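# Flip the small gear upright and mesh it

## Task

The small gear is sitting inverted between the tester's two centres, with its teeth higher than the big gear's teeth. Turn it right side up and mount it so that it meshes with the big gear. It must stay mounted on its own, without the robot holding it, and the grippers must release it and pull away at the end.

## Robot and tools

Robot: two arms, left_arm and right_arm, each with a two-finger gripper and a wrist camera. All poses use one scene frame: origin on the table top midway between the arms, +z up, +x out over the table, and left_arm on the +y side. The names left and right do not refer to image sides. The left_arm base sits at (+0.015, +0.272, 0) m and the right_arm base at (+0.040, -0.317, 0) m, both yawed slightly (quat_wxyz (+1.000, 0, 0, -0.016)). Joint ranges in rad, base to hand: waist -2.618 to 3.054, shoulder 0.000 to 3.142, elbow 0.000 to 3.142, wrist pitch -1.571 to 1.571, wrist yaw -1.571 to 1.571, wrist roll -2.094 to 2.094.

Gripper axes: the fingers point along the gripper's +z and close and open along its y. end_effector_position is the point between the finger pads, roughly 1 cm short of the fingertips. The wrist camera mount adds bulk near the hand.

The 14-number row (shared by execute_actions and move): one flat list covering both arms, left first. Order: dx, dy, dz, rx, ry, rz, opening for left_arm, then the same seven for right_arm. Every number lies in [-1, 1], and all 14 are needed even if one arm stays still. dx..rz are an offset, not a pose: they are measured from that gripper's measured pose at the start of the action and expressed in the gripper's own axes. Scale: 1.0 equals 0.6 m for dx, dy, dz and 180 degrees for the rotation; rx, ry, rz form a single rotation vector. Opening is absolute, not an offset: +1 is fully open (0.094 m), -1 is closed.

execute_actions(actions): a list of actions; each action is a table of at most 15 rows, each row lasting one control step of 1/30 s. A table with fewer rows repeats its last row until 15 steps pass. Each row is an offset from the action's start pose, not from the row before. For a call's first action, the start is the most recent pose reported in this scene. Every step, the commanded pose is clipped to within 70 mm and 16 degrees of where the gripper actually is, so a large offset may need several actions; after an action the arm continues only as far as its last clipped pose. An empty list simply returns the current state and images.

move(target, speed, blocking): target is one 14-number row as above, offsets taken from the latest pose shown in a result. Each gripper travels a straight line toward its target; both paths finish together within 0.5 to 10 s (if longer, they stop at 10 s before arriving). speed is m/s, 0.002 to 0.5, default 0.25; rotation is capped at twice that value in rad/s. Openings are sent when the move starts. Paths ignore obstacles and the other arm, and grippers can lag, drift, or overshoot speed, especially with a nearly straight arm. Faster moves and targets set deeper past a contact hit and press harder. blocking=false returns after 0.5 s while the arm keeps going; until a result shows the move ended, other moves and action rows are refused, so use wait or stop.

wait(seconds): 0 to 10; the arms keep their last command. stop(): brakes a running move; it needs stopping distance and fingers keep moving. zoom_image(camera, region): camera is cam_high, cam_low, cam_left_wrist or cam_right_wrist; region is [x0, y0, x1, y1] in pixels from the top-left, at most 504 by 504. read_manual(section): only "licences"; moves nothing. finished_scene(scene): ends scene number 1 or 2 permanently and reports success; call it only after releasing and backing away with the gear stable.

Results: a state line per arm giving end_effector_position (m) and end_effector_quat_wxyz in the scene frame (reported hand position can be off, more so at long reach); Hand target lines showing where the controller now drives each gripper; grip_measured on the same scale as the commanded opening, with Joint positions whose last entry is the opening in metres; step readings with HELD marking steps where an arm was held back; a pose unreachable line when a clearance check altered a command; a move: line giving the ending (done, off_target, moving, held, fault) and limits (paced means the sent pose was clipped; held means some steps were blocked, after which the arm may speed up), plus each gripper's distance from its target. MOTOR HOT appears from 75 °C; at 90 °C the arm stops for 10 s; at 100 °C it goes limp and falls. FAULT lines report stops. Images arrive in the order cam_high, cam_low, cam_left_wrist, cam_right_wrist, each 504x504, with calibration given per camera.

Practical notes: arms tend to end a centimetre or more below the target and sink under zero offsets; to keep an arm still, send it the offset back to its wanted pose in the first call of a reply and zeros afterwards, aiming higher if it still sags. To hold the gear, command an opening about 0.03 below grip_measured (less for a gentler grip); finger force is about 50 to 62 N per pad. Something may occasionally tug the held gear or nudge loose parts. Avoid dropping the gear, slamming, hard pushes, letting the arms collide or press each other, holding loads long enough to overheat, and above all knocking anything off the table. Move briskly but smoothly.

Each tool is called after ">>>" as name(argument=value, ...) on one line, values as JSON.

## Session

>>> execute_actions(actions=[])

Scene clock: 0.00 s.
left_arm: end_effector_position=(+0.1531, +0.0506, +0.3594) grip_measured=+1.000 end_effector_quat_wxyz=(+0.151, +0.168, +0.856, -0.465) | right_arm: end_effector_position=(+0.3239, -0.1766, +0.3360) grip_measured=+1.000 end_effector_quat_wxyz=(-0.278, +0.706, -0.616, +0.210)
Joint positions: left_arm=[-0.507  1.057  1.472 -1.2    0.739 -0.471  0.094] | right_arm=[ 0.628  1.341  1.738 -1.295  0.252 -1.199  0.094]
Joint velocities: left_arm=[-0.022 -0.007 -0.007  0.095  0.022  0.022  0.   ] | right_arm=[-0.007 -0.012  0.002  0.022 -0.007 -0.051  0.   ]
Hand target (left_arm): +0.151, +0.050, +0.365; +0.159, +0.175, +0.850, -0.470
Hand target (right_arm): +0.323, -0.177, +0.342; -0.287, +0.702, -0.616, +0.212
camera_calibration (this result's frames):
cam_left_wrist: T_world_to_cam=[[-0.339741, -0.503977, 0.794093, -0.210391], [-0.852948, 0.520864, -0.0343507, 0.158551], [-0.396302, -0.68899, -0.606825, 0.400473], [0, 0, 0, 1]] pos_world=[0.222466, 0.0873064, 0.415534]
cam_right_wrist: T_world_to_cam=[[0.691479, 0.157284, 0.705067, -0.441645], [-0.203755, -0.893919, 0.399241, -0.210884], [0.693066, -0.419728, -0.586078, -0.00359673], [0, 0, 0, 1]] pos_world=[0.264912, -0.120559, 0.393475]

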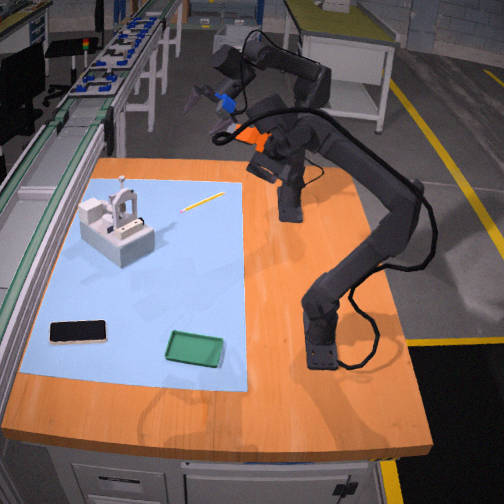

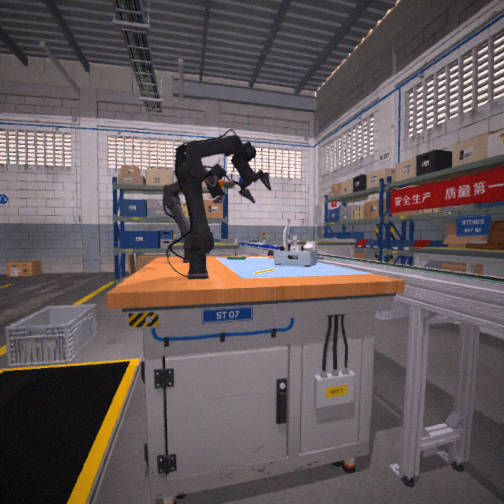

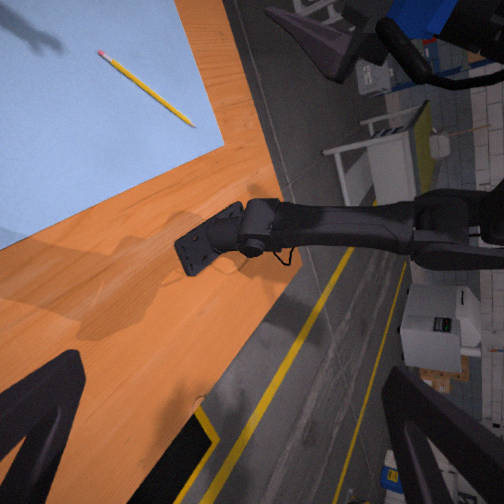

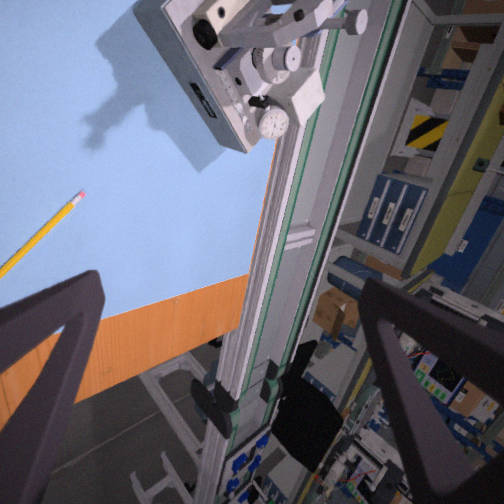

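>>> zoom_image(camera="cam_high", region=[50,160,190,300])

Region (50, 160, 190, 300) of cam_high's 504x504 image, scaled by 3.600, with more detail than that image has.

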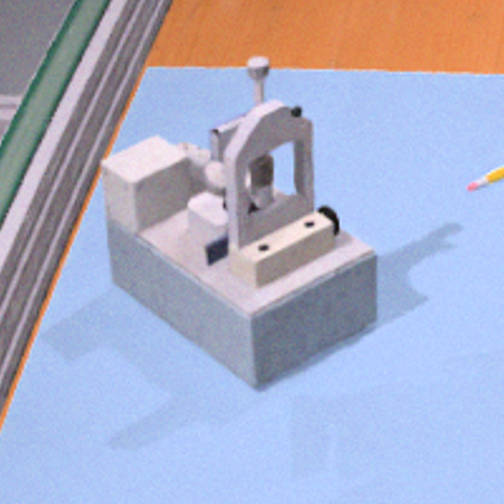

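>>> move(target=[-0.2765,0.4332,0.2075,-0.0706,-0.2448,0.2705,-0.4, -0.178,-0.173,0.305,0.0073,-0.207,0.37,0.2], speed=0.3)

Scene clock: 4.27 s.
left_arm: end_effector_position=(+0.4203, +0.0460, +0.1594) grip_measured=-0.398 end_effector_quat_wxyz=(+0.628, +0.298, +0.652, -0.302) | right_arm: end_effector_position=(+0.5020, -0.0390, +0.2654) grip_measured=+0.203 end_effector_quat_wxyz=(+0.520, -0.286, +0.783, +0.186)
Joint positions: left_arm=[-0.268  1.839  0.64   1.166  0.576 -0.002  0.028] | right_arm=[ 0.504  1.729  1.424 -0.105 -0.203 -0.094  0.057]
Joint velocities: left_arm=[ 0.007 -0.017 -0.007  0.022  0.037 -0.037 -0.002] | right_arm=[-0.002 -0.007 -0.007  0.051 -0.095  0.022 -0.001]
Hand target (left_arm): +0.426, +0.050, +0.166; +0.640, +0.293, +0.645, -0.297
Hand target (right_arm): +0.501, -0.037, +0.268; +0.524, -0.284, +0.780, +0.191
Off the commanded pose (left_arm): 0.014 m, 2 deg.
Off the commanded pose (right_arm): 0.005 m, 1 deg.
move: off_target (left_arm)
camera_calibration (this result's frames):
cam_left_wrist: T_world_to_cam=[[-0.775815, -0.619808, 0.118107, 0.333237], [-0.410016, 0.352958, -0.841016, 0.332117], [0.479581, -0.700899, -0.527961, 0.00167929], [0, 0, 0, 1]] pos_world=[0.393898, 0.0904963, 0.240845]
cam_right_wrist: T_world_to_cam=[[0.612259, -0.783049, 0.109426, -0.375518], [-0.617868, -0.560207, -0.551731, 0.449859], [0.493334, 0.270191, -0.826812, 0.0804209], [0, 0, 0, 1]] pos_world=[0.468193, -0.0637637, 0.355786]

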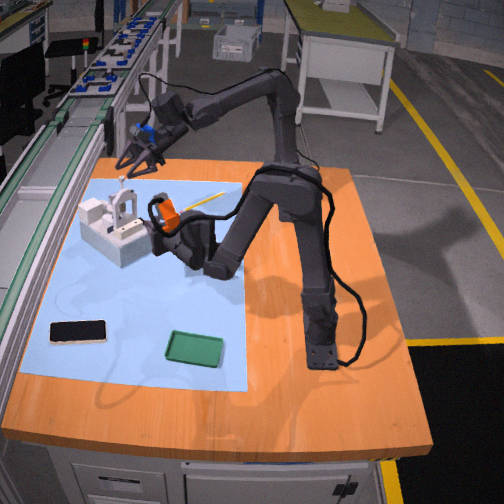

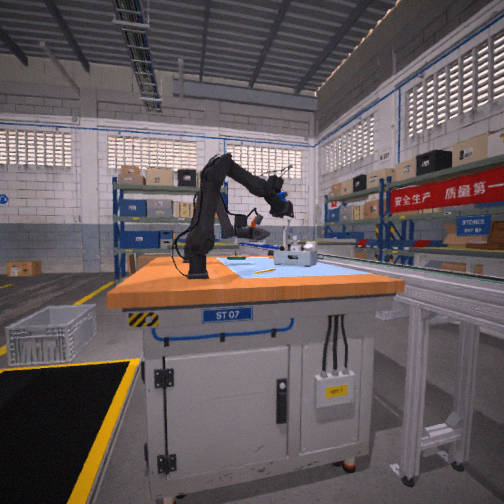

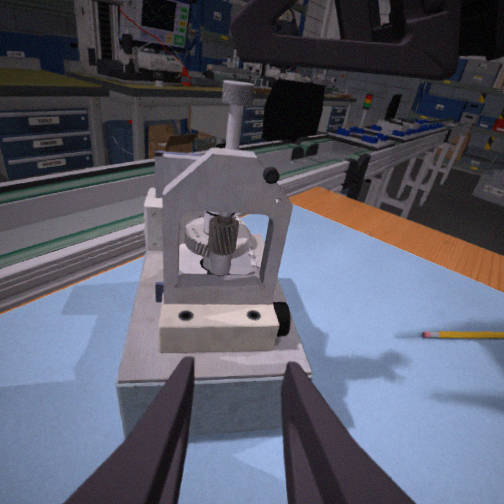

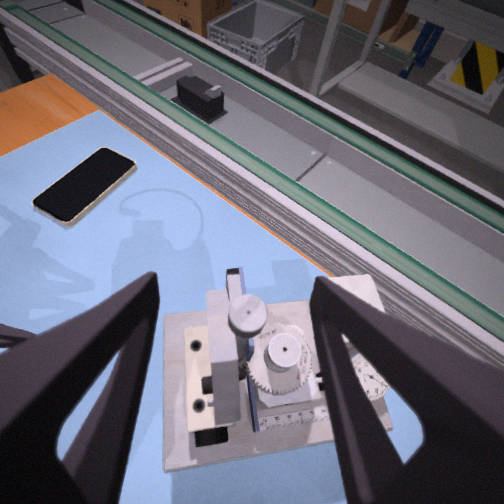

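>>> move(target=[-0.012,0.022,0.09,-0.022,-0.012,0,-0.4, 0.054,-0.009,0.037,0,-0.005,0,0.2], speed=0.1)

Scene clock: 6.00 s.
left_arm: end_effector_position=(+0.4603, +0.0179, +0.1610) grip_measured=-0.398 end_effector_quat_wxyz=(+0.648, +0.271, +0.653, -0.283) | right_arm: end_effector_position=(+0.5088, -0.0353, +0.2228) grip_measured=+0.203 end_effector_quat_wxyz=(+0.519, -0.286, +0.784, +0.187)
Joint positions: left_arm=[-0.343  1.972  0.81   1.163  0.43  -0.018  0.028] | right_arm=[ 0.504  1.782  1.319  0.052 -0.205 -0.093  0.057]
Joint velocities: left_arm=[-0.012 -0.012 -0.002 -0.037  0.051 -0.051 -0.   ] | right_arm=[-0.022  0.002  0.002  0.007  0.007  0.007 -0.001]
Hand target (left_arm): +0.464, +0.013, +0.165; +0.650, +0.270, +0.651, -0.285
Hand target (right_arm): +0.511, -0.039, +0.227; +0.526, -0.285, +0.779, +0.188
Off the commanded pose (left_arm): 0.008 m, 0 deg.
Off the commanded pose (right_arm): 0.006 m, 1 deg.
move: done
camera_calibration (this result's frames):
cam_left_wrist: T_world_to_cam=[[-0.732319, -0.671183, 0.114988, 0.32804], [-0.415558, 0.306708, -0.856295, 0.36561], [0.539463, -0.674866, -0.503524, -0.0683353], [0, 0, 0, 1]] pos_world=[0.429027, 0.0619221, 0.240941]
cam_right_wrist: T_world_to_cam=[[0.613384, -0.782397, 0.107774, -0.372246], [-0.618588, -0.56077, -0.550351, 0.432739], [0.491029, 0.270909, -0.827949, 0.0423097], [0, 0, 0, 1]] pos_world=[0.475242, -0.0600394, 0.313307]

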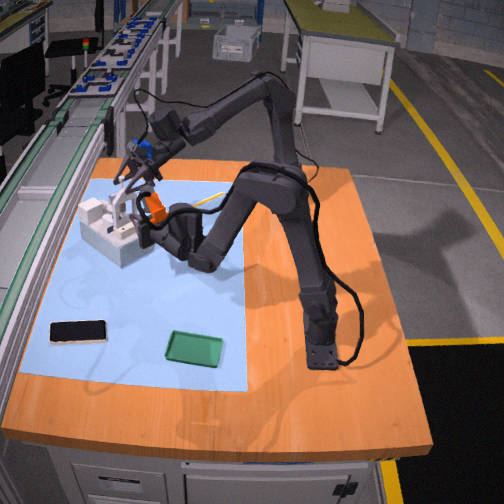

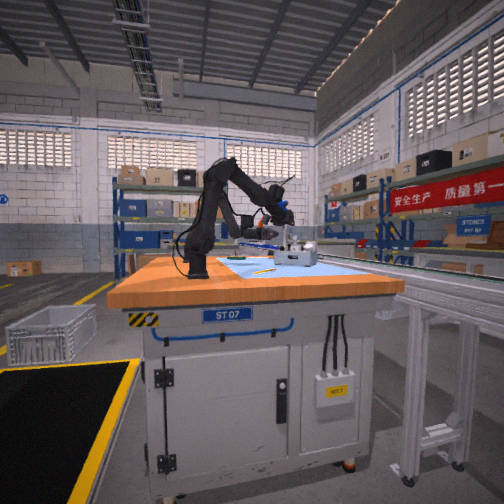

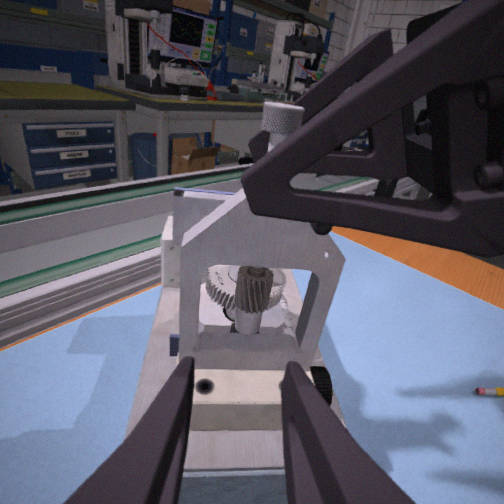

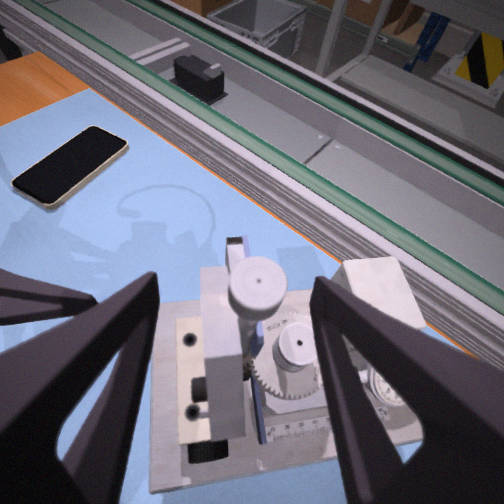

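>>> move(target=[0.015,-0.012,0.03,0,-0.005,0.005,-0.4, -0.012,-0.014,0.012,0,-0.008,0,0.0], speed=0.06)

Scene clock: 7.27 s.
left_arm: end_effector_position=(+0.4627, +0.0053, +0.1401) grip_measured=-0.398 end_effector_quat_wxyz=(+0.640, +0.272, +0.662, -0.281) | right_arm: end_effector_position=(+0.5115, -0.0325, +0.2085) grip_measured=+0.003 end_effector_quat_wxyz=(+0.509, -0.289, +0.789, +0.188)
Joint positions: left_arm=[-0.374  2.042  0.833  1.183  0.397 -0.014  0.028] | right_arm=[ 0.504  1.813  1.319  0.06  -0.212 -0.093  0.047]
Joint velocities: left_arm=[-0.002 -0.007  0.007 -0.095  0.007  0.022  0.   ] | right_arm=[-0.007 -0.002  0.007 -0.051  0.037 -0.051  0.001]
Hand target (left_arm): +0.467, -0.000, +0.152; +0.656, +0.274, +0.645, -0.280
Hand target (right_arm): +0.521, -0.036, +0.227; +0.529, -0.284, +0.777, +0.190
Off the commanded pose (left_arm): 0.014 m, 3 deg.
Off the commanded pose (right_arm): 0.021 m, 3 deg.
move: off_target (left_arm, right_arm)
camera_calibration (this result's frames):
cam_left_wrist: T_world_to_cam=[[-0.728701, -0.673805, 0.122402, 0.321116], [-0.43476, 0.317063, -0.842885, 0.359517], [0.529131, -0.667426, -0.523988, -0.0810873], [0, 0, 0, 1]] pos_world=[0.433207, 0.0482598, 0.221237]
cam_right_wrist: T_world_to_cam=[[0.62049, -0.777727, 0.100663, -0.372218], [-0.626596, -0.568864, -0.532702, 0.428176], [0.47156, 0.267461, -0.840295, 0.0408254], [0, 0, 0, 1]] pos_world=[0.479999, -0.0568293, 0.299864]

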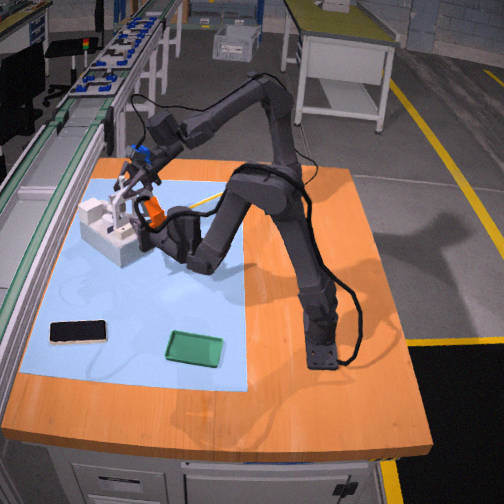

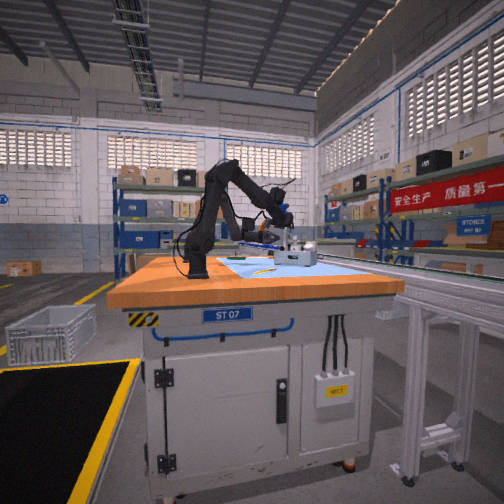

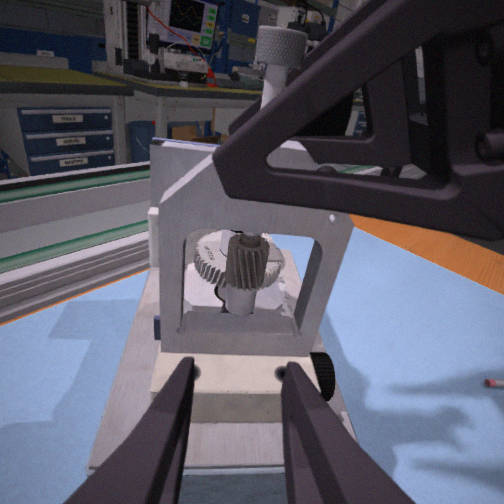

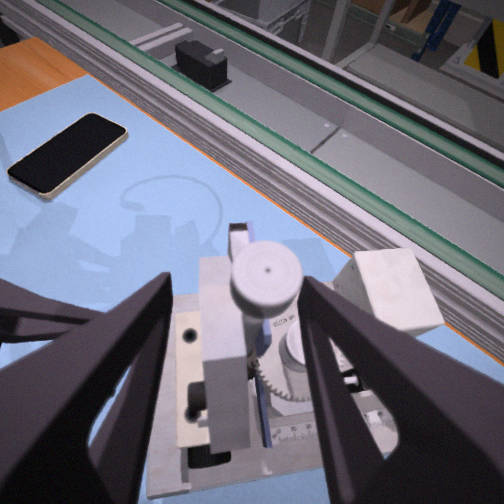

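>>> move(target=[-0.03,-0.003,0.0,0,-0.018,0.004,-0.4, -0.062,-0.02,-0.012,0,-0.018,0,0.0], speed=0.06)

Scene clock: 8.40 s.
left_arm: end_effector_position=(+0.4629, +0.0053, +0.1454) grip_measured=-0.398 end_effector_quat_wxyz=(+0.647, +0.270, +0.655, -0.284) | right_arm: end_effector_position=(+0.5203, -0.0336, +0.2339) grip_measured=+0.003 end_effector_quat_wxyz=(+0.524, -0.286, +0.779, +0.194)
Joint positions: left_arm=[-0.374  2.042  0.833  1.206  0.397 -0.022  0.028] | right_arm=[ 0.49   1.813  1.387  0.029 -0.229 -0.093  0.047]
Joint velocities: left_arm=[-0.002 -0.007  0.002  0.007  0.037  0.022 -0.   ] | right_arm=[-0.012 -0.007 -0.002 -0.051  0.022  0.007 -0.   ]
Hand target (left_arm): +0.462, +0.004, +0.158; +0.660, +0.268, +0.642, -0.285
Hand target (right_arm): +0.526, -0.036, +0.245; +0.531, -0.283, +0.774, +0.196
Off the commanded pose (left_arm): 0.013 m, 2 deg.
Off the commanded pose (right_arm): 0.013 m, 1 deg.
move: off_target (left_arm, right_arm)
camera_calibration (this result's frames):
cam_left_wrist: T_world_to_cam=[[-0.730299, -0.672442, 0.120356, 0.321588], [-0.421501, 0.30491, -0.85403, 0.359642], [0.537588, -0.674427, -0.50611, -0.0848044], [0, 0, 0, 1]] pos_world=[0.432034, 0.0493965, 0.22552]
cam_right_wrist: T_world_to_cam=[[0.618968, -0.778874, 0.101165, -0.380408], [-0.609173, -0.557379, -0.564125, 0.445241], [0.495769, 0.287548, -0.819469, 0.0414873], [0, 0, 0, 1]] pos_world=[0.486121, -0.0600516, 0.323653]

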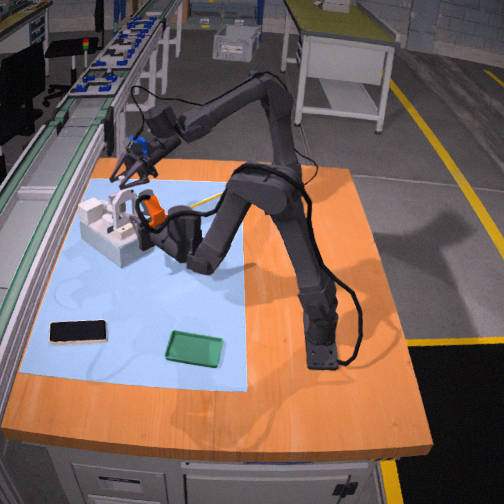

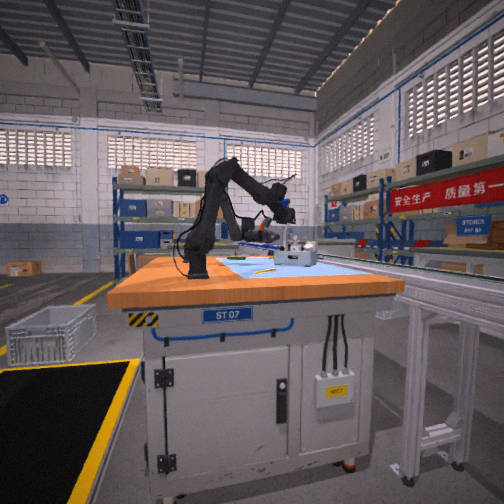

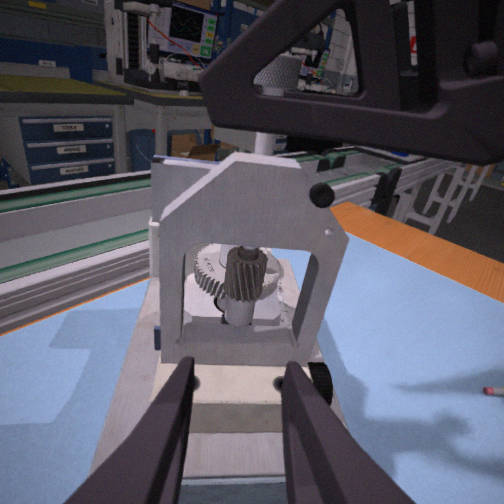

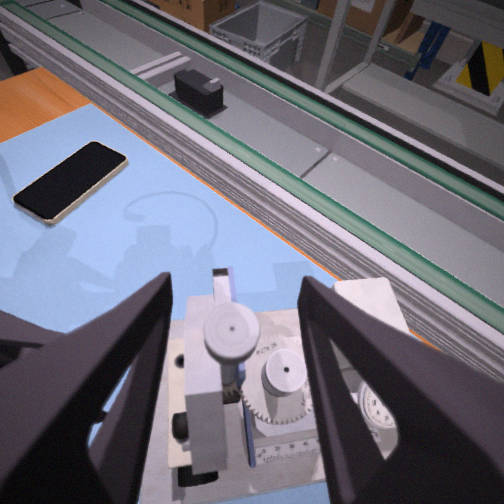

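>>> move(target=[-0.027,-0.004,0.08,0,-0.012,0.008,-0.4, -0.01,0,-0.004,0,-0.005,0,-0.76], speed=0.06)

Scene clock: 9.73 s.
left_arm: end_effector_position=(+0.4908, -0.0248, +0.1583) grip_measured=-0.398 end_effector_quat_wxyz=(+0.660, +0.270, +0.642, -0.282) | right_arm: end_effector_position=(+0.5187, -0.0319, +0.2332) grip_measured=-0.731 end_effector_quat_wxyz=(+0.521, -0.289, +0.779, +0.197)
Joint positions: left_arm=[-0.417  2.121  1.01   1.143  0.352 -0.016  0.028] | right_arm=[ 0.492  1.813  1.387  0.026 -0.236 -0.093  0.013]
Joint velocities: left_arm=[-0.002  0.012 -0.002  0.022 -0.007  0.022  0.   ] | right_arm=[-0.007  0.007 -0.002 -0.007 -0.007  0.051  0.001]
Hand target (left_arm): +0.494, -0.031, +0.162; +0.662, +0.272, +0.639, -0.281
Hand target (right_arm): +0.520, -0.034, +0.240; +0.530, -0.285, +0.775, +0.196
Off the commanded pose (left_arm): 0.008 m, 1 deg.
Off the commanded pose (right_arm): 0.008 m, 1 deg.
move: done
camera_calibration (this result's frames):
cam_left_wrist: T_world_to_cam=[[-0.733133, -0.672355, 0.102251, 0.324444], [-0.39166, 0.294496, -0.871708, 0.379426], [0.555985, -0.679125, -0.479239, -0.127011], [0, 0, 0, 1]] pos_world=[0.457083, 0.0201457, 0.236706]
cam_right_wrist: T_world_to_cam=[[0.625785, -0.773835, 0.09784, -0.380612], [-0.606963, -0.561898, -0.56202, 0.443074], [0.489887, 0.292318, -0.821317, 0.0448755], [0, 0, 0, 1]] pos_world=[0.485127, -0.0586864, 0.323113]

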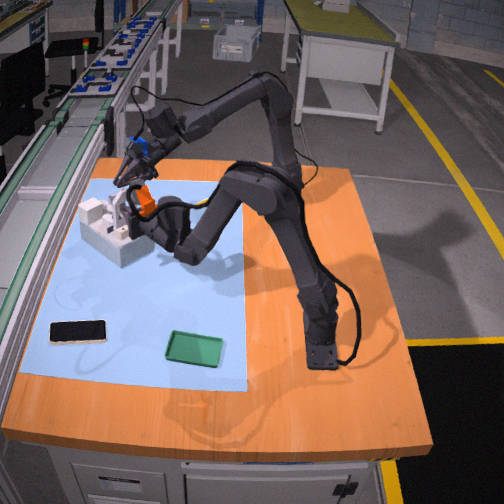

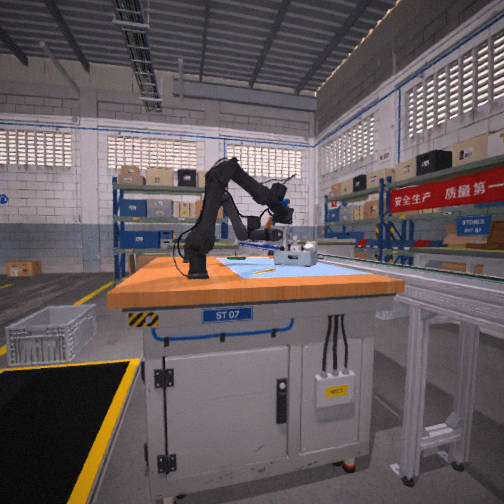

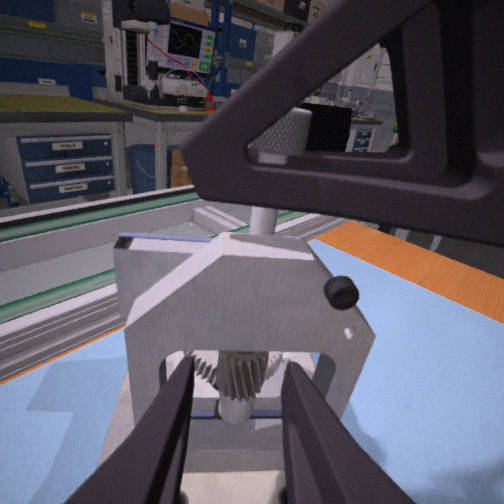

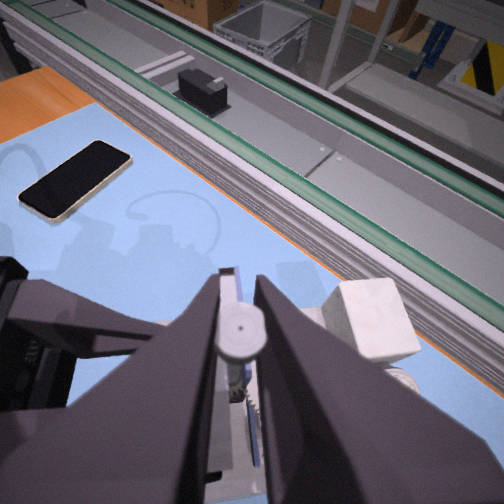

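>>> move(target=[0.008,0,0.02,0,0.006,0.005,-0.4, -0.01,0,-0.004,0,-0.005,0,-0.78], speed=0.04)

Scene clock: 10.60 s.
left_arm: end_effector_position=(+0.4960, -0.0269, +0.1493) grip_measured=-0.398 end_effector_quat_wxyz=(+0.653, +0.275, +0.650, -0.275) | right_arm: end_effector_position=(+0.5187, -0.0319, +0.2332) grip_measured=-0.731 end_effector_quat_wxyz=(+0.521, -0.289, +0.779, +0.197)
Joint positions: left_arm=[-0.417  2.142  1.034  1.112  0.35   0.     0.028] | right_arm=[ 0.492  1.813  1.387  0.026 -0.236 -0.093  0.013]
Joint velocities: left_arm=[-0.022 -0.002 -0.002 -0.022 -0.022 -0.007 -0.001] | right_arm=[-0.037 -0.002  0.002 -0.037 -0.007  0.081 -0.001]
Hand target (left_arm): +0.499, -0.034, +0.154; +0.656, +0.278, +0.646, -0.274
Hand target (right_arm): +0.519, -0.032, +0.240; +0.527, -0.287, +0.774, +0.199
Off the commanded pose (left_arm): 0.009 m, 1 deg.
Off the commanded pose (right_arm): 0.006 m, 1 deg.
move: done
camera_calibration (this result's frames):
cam_left_wrist: T_world_to_cam=[[-0.73008, -0.676565, 0.0961461, 0.327064], [-0.403963, 0.313806, -0.859267, 0.379], [0.551179, -0.666173, -0.50241, -0.129458], [0, 0, 0, 1]] pos_world=[0.463239, 0.0161059, 0.229176]
cam_right_wrist: T_world_to_cam=[[0.625785, -0.773835, 0.09784, -0.380612], [-0.606963, -0.561898, -0.56202, 0.443074], [0.489887, 0.292318, -0.821317, 0.0448755], [0, 0, 0, 1]] pos_world=[0.485127, -0.0586864, 0.323113]

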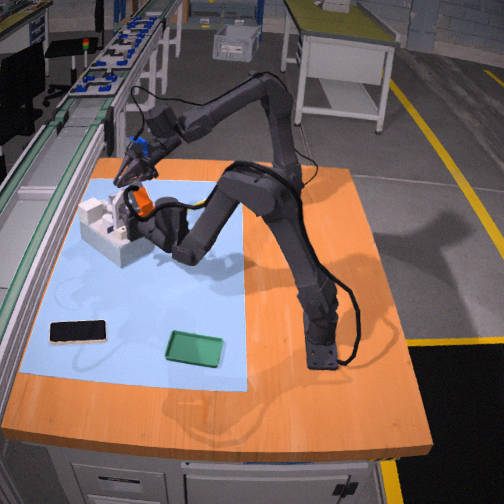

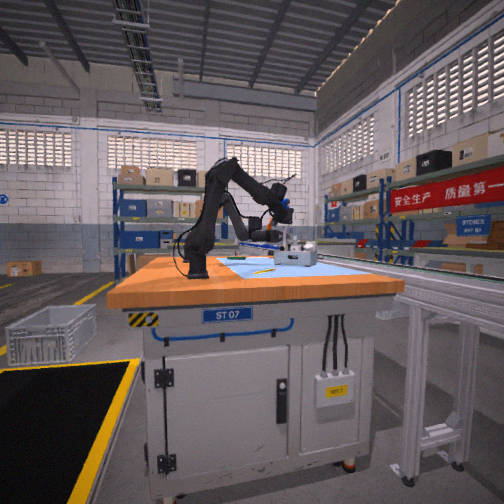

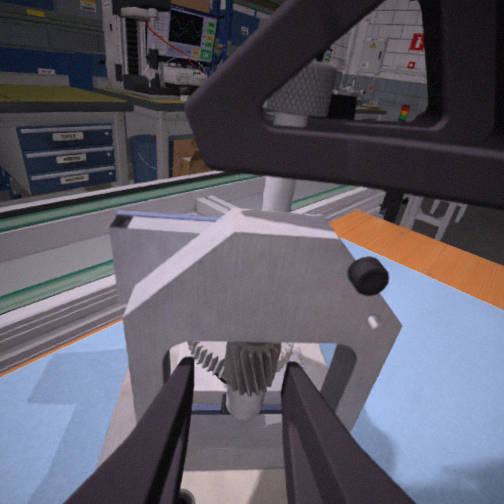

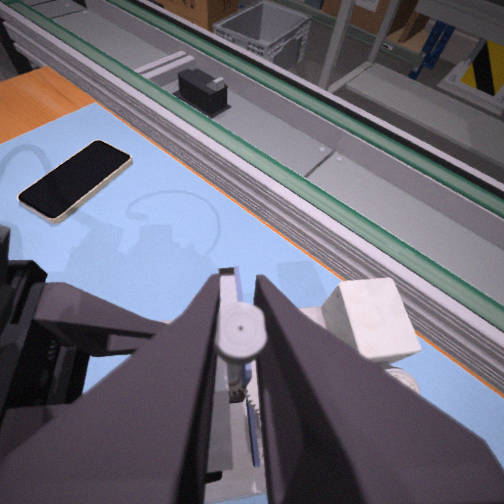

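>>> move(target=[-0.012,-0.013,0.03,0,-0.004,0,-0.4, -0.01,0,-0.004,0,-0.005,0,-0.78], speed=0.04)

Scene clock: 11.57 s.
left_arm: end_effector_position=(+0.4992, -0.0393, +0.1529) grip_measured=-0.398 end_effector_quat_wxyz=(+0.655, +0.275, +0.647, -0.276) | right_arm: end_effector_position=(+0.5187, -0.0319, +0.2332) grip_measured=-0.731 end_effector_quat_wxyz=(+0.521, -0.289, +0.779, +0.197)
Joint positions: left_arm=[-0.441  2.158  1.076  1.094  0.326  0.001  0.028] | right_arm=[ 0.492  1.813  1.387  0.026 -0.236 -0.093  0.013]
Joint velocities: left_arm=[-0.007  0.012 -0.007 -0.022 -0.066 -0.007  0.   ] | right_arm=[-0.002 -0.017 -0.002  0.066  0.007 -0.11  -0.001]
Hand target (left_arm): +0.502, -0.045, +0.157; +0.657, +0.274, +0.646, -0.277
Hand target (right_arm): +0.519, -0.032, +0.240; +0.527, -0.287, +0.774, +0.199
Off the commanded pose (left_arm): 0.008 m, 0 deg.
Off the commanded pose (right_arm): 0.006 m, 1 deg.
move: done
camera_calibration (this result's frames):
cam_left_wrist: T_world_to_cam=[[-0.730992, -0.676018, 0.0930066, 0.321601], [-0.397859, 0.311488, -0.862951, 0.384751], [0.5544, -0.667813, -0.496655, -0.140203], [0, 0, 0, 1]] pos_world=[0.465893, 0.0039334, 0.232477]
cam_right_wrist: T_world_to_cam=[[0.625785, -0.773835, 0.09784, -0.380612], [-0.606963, -0.561898, -0.56202, 0.443074], [0.489887, 0.292318, -0.821317, 0.0448755], [0, 0, 0, 1]] pos_world=[0.485127, -0.0586864, 0.323113]

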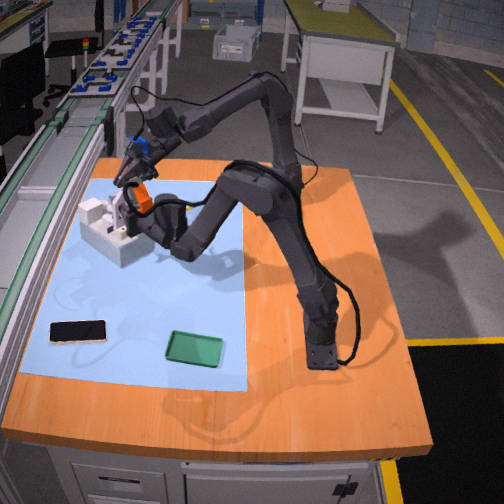

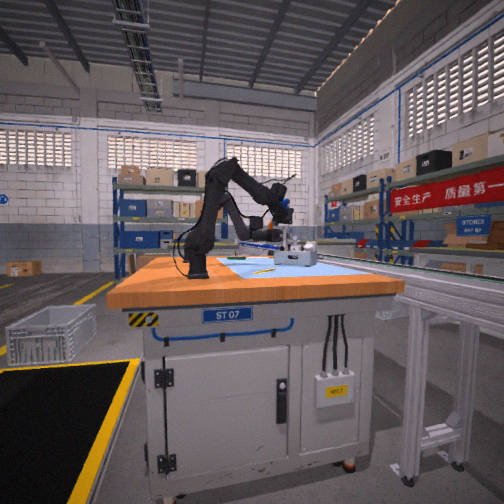

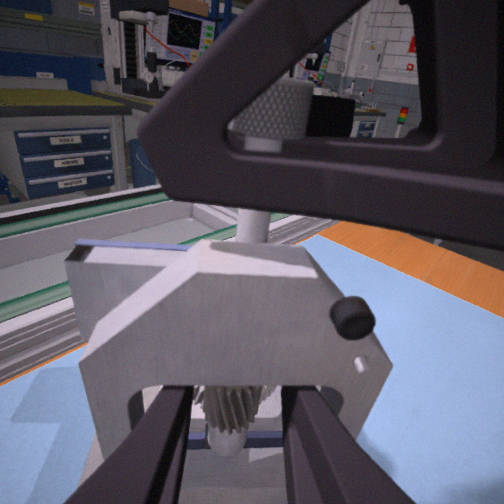

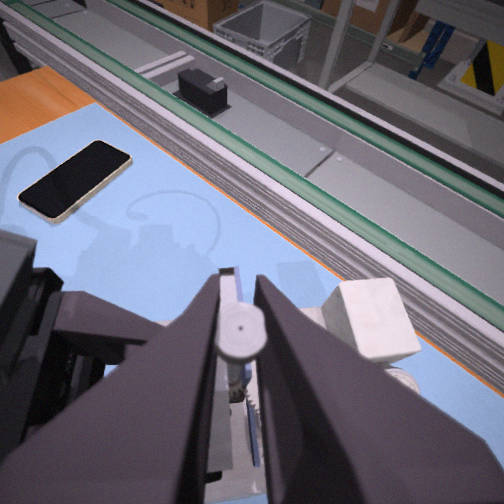

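>>> move(target=[0.003,0.004,0.017,0,0.002,0,-0.4, -0.01,0,-0.004,0,-0.005,0,-0.78], speed=0.04)

>>> move(target=[-0.01,0,0.0,0,-0.004,0,-0.66, -0.01,0,-0.004,0,-0.005,0,-0.78], speed=0.04)

Scene clock: 12.47 s.
left_arm: end_effector_position=(+0.5035, -0.0412, +0.1457) grip_measured=-0.398 end_effector_quat_wxyz=(+0.650, +0.275, +0.653, -0.275) | right_arm: end_effector_position=(+0.5187, -0.0319, +0.2332) grip_measured=-0.731 end_effector_quat_wxyz=(+0.521, -0.289, +0.779, +0.197)
Joint positions: left_arm=[-0.441  2.18   1.097  1.077  0.325  0.001  0.028] | right_arm=[ 0.492  1.813  1.387  0.026 -0.236 -0.093  0.013]
Joint velocities: left_arm=[-0.037 -0.017  0.012 -0.066  0.022  0.007 -0.   ] | right_arm=[-0.012 -0.012 -0.002 -0.066 -0.095 -0.066 -0.   ]
Hand target (left_arm): +0.508, -0.045, +0.151; +0.654, +0.276, +0.649, -0.275
Hand target (right_arm): +0.519, -0.032, +0.240; +0.527, -0.287, +0.774, +0.199
Off the commanded pose (left_arm): 0.008 m, 1 deg.
Off the commanded pose (right_arm): 0.006 m, 1 deg.
move: done
camera_calibration (this result's frames):
cam_left_wrist: T_world_to_cam=[[-0.728527, -0.677866, 0.098721, 0.321986], [-0.411164, 0.317448, -0.8545, 0.386595], [0.547898, -0.663117, -0.509984, -0.142074], [0, 0, 0, 1]] pos_world=[0.471372, 0.00132837, 0.226103]
cam_right_wrist: T_world_to_cam=[[0.625785, -0.773835, 0.09784, -0.380612], [-0.606963, -0.561898, -0.56202, 0.443074], [0.489887, 0.292318, -0.821317, 0.0448755], [0, 0, 0, 1]] pos_world=[0.485127, -0.0586864, 0.323113]

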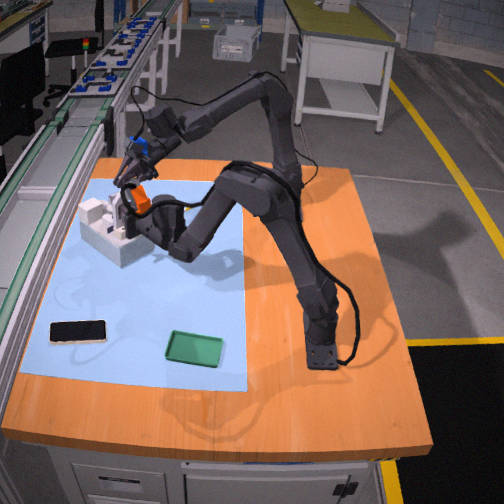

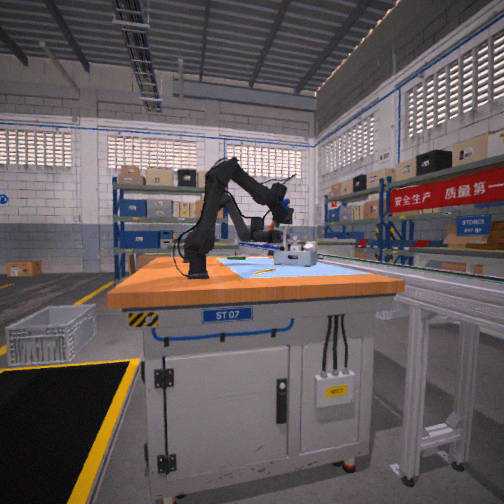

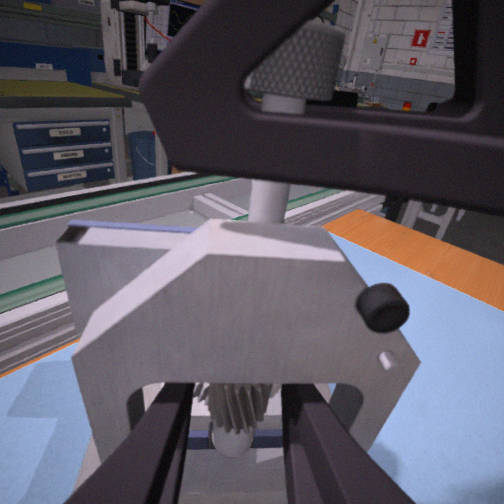

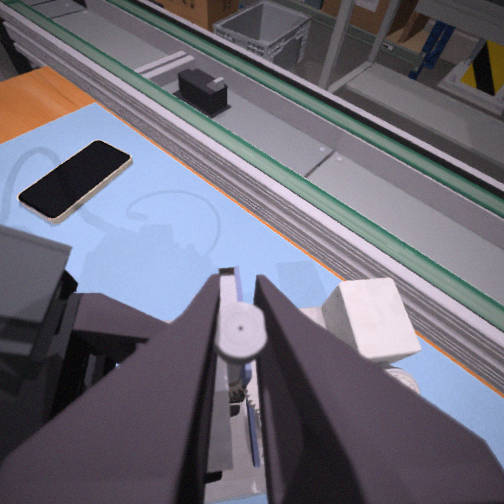

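Scene clock: 13.17 s.
left_arm: end_effector_position=(+0.5034, -0.0414, +0.1457) grip_measured=-0.631 end_effector_quat_wxyz=(+0.650, +0.276, +0.653, -0.275) | right_arm: end_effector_position=(+0.5187, -0.0319, +0.2332) grip_measured=-0.731 end_effector_quat_wxyz=(+0.521, -0.289, +0.779, +0.197)
Joint positions: left_arm=[-0.441  2.18   1.097  1.077  0.326  0.001  0.017] | right_arm=[ 0.492  1.813  1.387  0.026 -0.236 -0.093  0.013]
Joint velocities: left_arm=[ 0.007 -0.012  0.007  0.007 -0.037 -0.037  0.001] | right_arm=[-0.022 -0.007  0.002  0.051  0.022 -0.066 -0.   ]
Hand target (left_arm): +0.504, -0.041, +0.152; +0.654, +0.274, +0.649, -0.276
Hand target (right_arm): +0.519, -0.032, +0.240; +0.527, -0.287, +0.774, +0.199
Off the commanded pose (left_arm): 0.006 m, 1 deg.
Off the commanded pose (right_arm): 0.006 m, 1 deg.
move: done
camera_calibration (this result's frames):
cam_left_wrist: T_world_to_cam=[[-0.72933, -0.677056, 0.0983472, 0.322276], [-0.410569, 0.318141, -0.854529, 0.386313], [0.547276, -0.663612, -0.510008, -0.141791], [0, 0, 0, 1]] pos_world=[0.471252, 0.00120207, 0.226106]
cam_right_wrist: T_world_to_cam=[[0.625785, -0.773835, 0.09784, -0.380612], [-0.606963, -0.561898, -0.56202, 0.443074], [0.489887, 0.292318, -0.821317, 0.0448755], [0, 0, 0, 1]] pos_world=[0.485127, -0.0586864, 0.323113]

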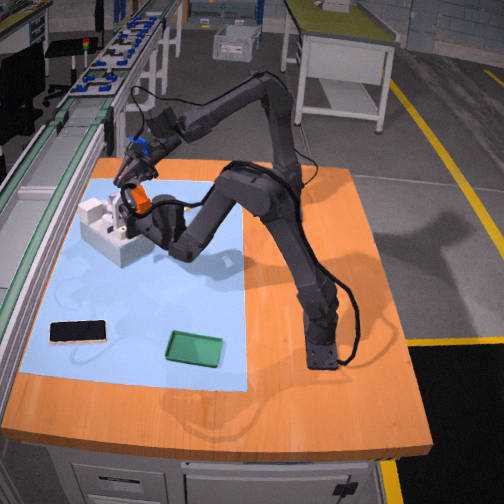

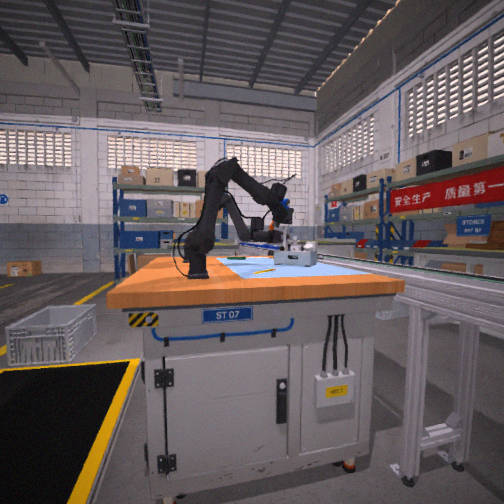

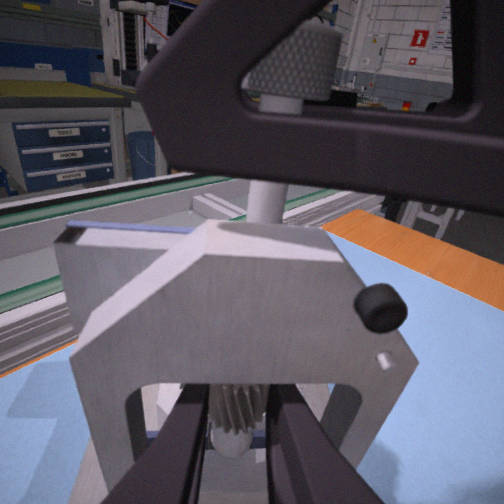

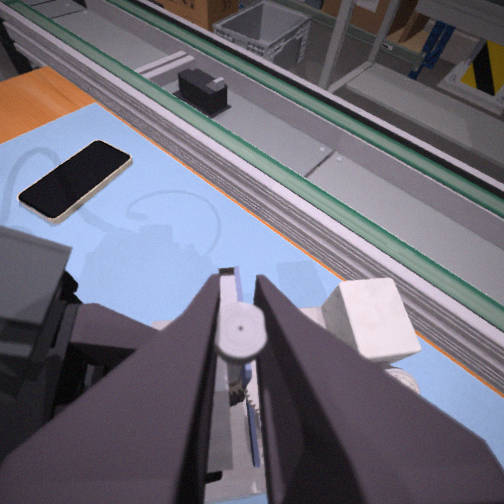

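Gripped at (0.5034,-0.0414,0.1457). Now pull the plunger.

>>> execute_actions(actions=[[[-0.01,0,0,0,-0.004,0,-0.675, -0.04,0,-0.016,0,-0.015,0,-0.78],[-0.01,0,0,0,-0.004,0,-0.675, -0.06,0,-0.024,0,-0.02,0,-0.78],[-0.01,0,0,0,-0.004,0,-0.675, -0.075,0,-0.03,0,-0.025,0,-0.78]],[[-0.01,0,0,0,-0.004,0,-0.675, -0.08,0,-0.032,0,-0.03,0,-0.78]],[[-0.01,0,0,0,-0.004,0,-0.675, -0.08,0,-0.032,0,-0.03,0,-0.78]]])

Scene clock: 14.83 s.
left_arm: end_effector_position=(+0.5033, -0.0414, +0.1457) grip_measured=-0.631 end_effector_quat_wxyz=(+0.649, +0.276, +0.653, -0.275) | right_arm: end_effector_position=(+0.5181, -0.0322, +0.2380) grip_measured=-0.731 end_effector_quat_wxyz=(+0.511, -0.289, +0.786, +0.196)
Joint positions: left_arm=[-0.441  2.18   1.097  1.077  0.326 -0.     0.017] | right_arm=[ 0.492  1.813  1.429 -0.041 -0.236 -0.091  0.013]
Joint velocities: left_arm=[ 0.007 -0.017  0.007 -0.037  0.022  0.037  0.   ] | right_arm=[-0.012 -0.012  0.002 -0.022  0.051 -0.022 -0.   ]
Hand target (left_arm): +0.503, -0.041, +0.152; +0.654, +0.274, +0.649, -0.277
Hand target (right_arm): +0.518, -0.032, +0.288; +0.550, -0.280, +0.759, +0.210
Off the commanded pose (left_arm): 0.006 m, 1 deg.
Off the commanded pose (right_arm): 0.050 m, 6 deg.
Step readings (end_effector_position; steps 1 to 15: 1st action; 16 to 30: 2nd action; 31 to 45: 3rd action):
0: left_arm (+0.5034, -0.0414, +0.1457) | right_arm (+0.5187, -0.0319, +0.2332)
1: left_arm (+0.5034, -0.0414, +0.1457) | right_arm (+0.5187, -0.0319, +0.2332)
2: left_arm (+0.5034, -0.0414, +0.1457) | right_arm (+0.5187, -0.0318, +0.2338)
4: left_arm (+0.5034, -0.0414, +0.1457) | right_arm (+0.5185, -0.0319, +0.2344)
8: left_arm (+0.5033, -0.0414, +0.1457) | right_arm (+0.5183, -0.0320, +0.2348)
15: left_arm (+0.5033, -0.0414, +0.1457) | right_arm (+0.5183, -0.0321, +0.2348)
16: left_arm (+0.5033, -0.0414, +0.1457) | right_arm (+0.5183, -0.0321, +0.2352)
17: left_arm (+0.5033, -0.0414, +0.1457) | right_arm (+0.5183, -0.0321, +0.2355)
19: left_arm (+0.5033, -0.0414, +0.1457) | right_arm (+0.5182, -0.0321, +0.2361)
23: left_arm (+0.5033, -0.0414, +0.1457) | right_arm (+0.5182, -0.0321, +0.2363)
30: left_arm (+0.5033, -0.0414, +0.1457) | right_arm (+0.5182, -0.0321, +0.2364)
31: left_arm (+0.5033, -0.0414, +0.1457) | right_arm (+0.5182, -0.0321, +0.2366)
32: left_arm (+0.5033, -0.0414, +0.1457) | right_arm (+0.5182, -0.0322, +0.2370)
34: left_arm (+0.5033, -0.0414, +0.1457) | right_arm (+0.5181, -0.0322, +0.2378)
38: left_arm (+0.5033, -0.0414, +0.1457) | right_arm (+0.5180, -0.0322, +0.2379)
45: end_effector_position above
camera_calibration (this result's frames):
cam_left_wrist: T_world_to_cam=[[-0.729475, -0.676678, 0.099867, 0.322075], [-0.411386, 0.317385, -0.854417, 0.386672], [0.546469, -0.664359, -0.509901, -0.141436], [0, 0, 0, 1]] pos_world=[0.471308, 0.00125227, 0.226096]
cam_right_wrist: T_world_to_cam=[[0.627315, -0.773507, 0.0903507, -0.37993], [-0.620497, -0.566558, -0.542214, 0.447368], [0.470595, 0.284076, -0.835369, 0.0623018], [0, 0, 0, 1]] pos_world=[0.486607, -0.0581173, 0.328941]

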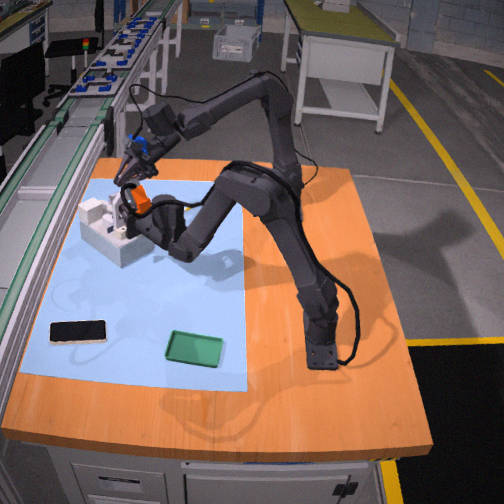

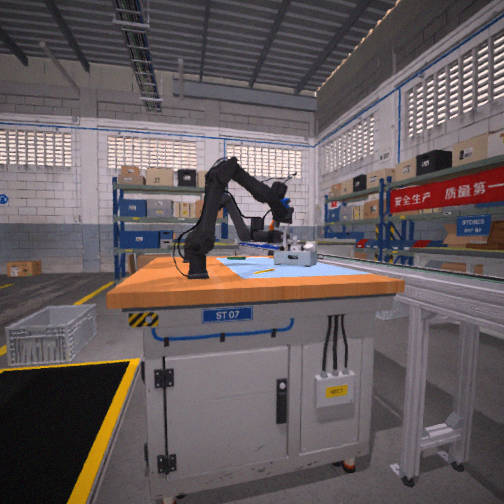

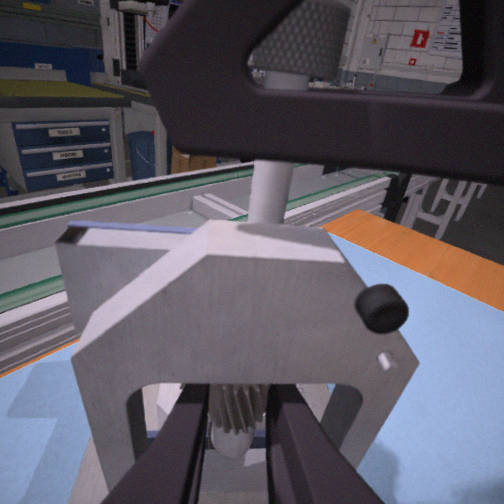

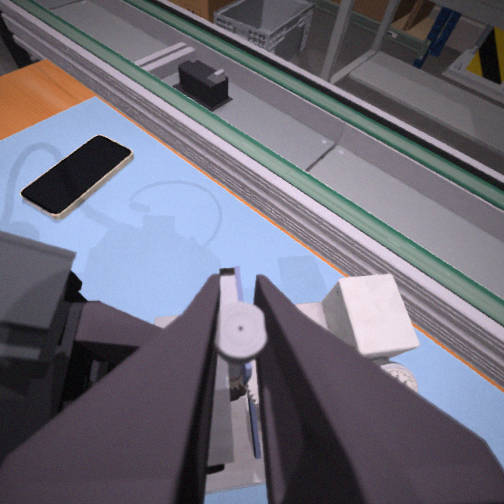

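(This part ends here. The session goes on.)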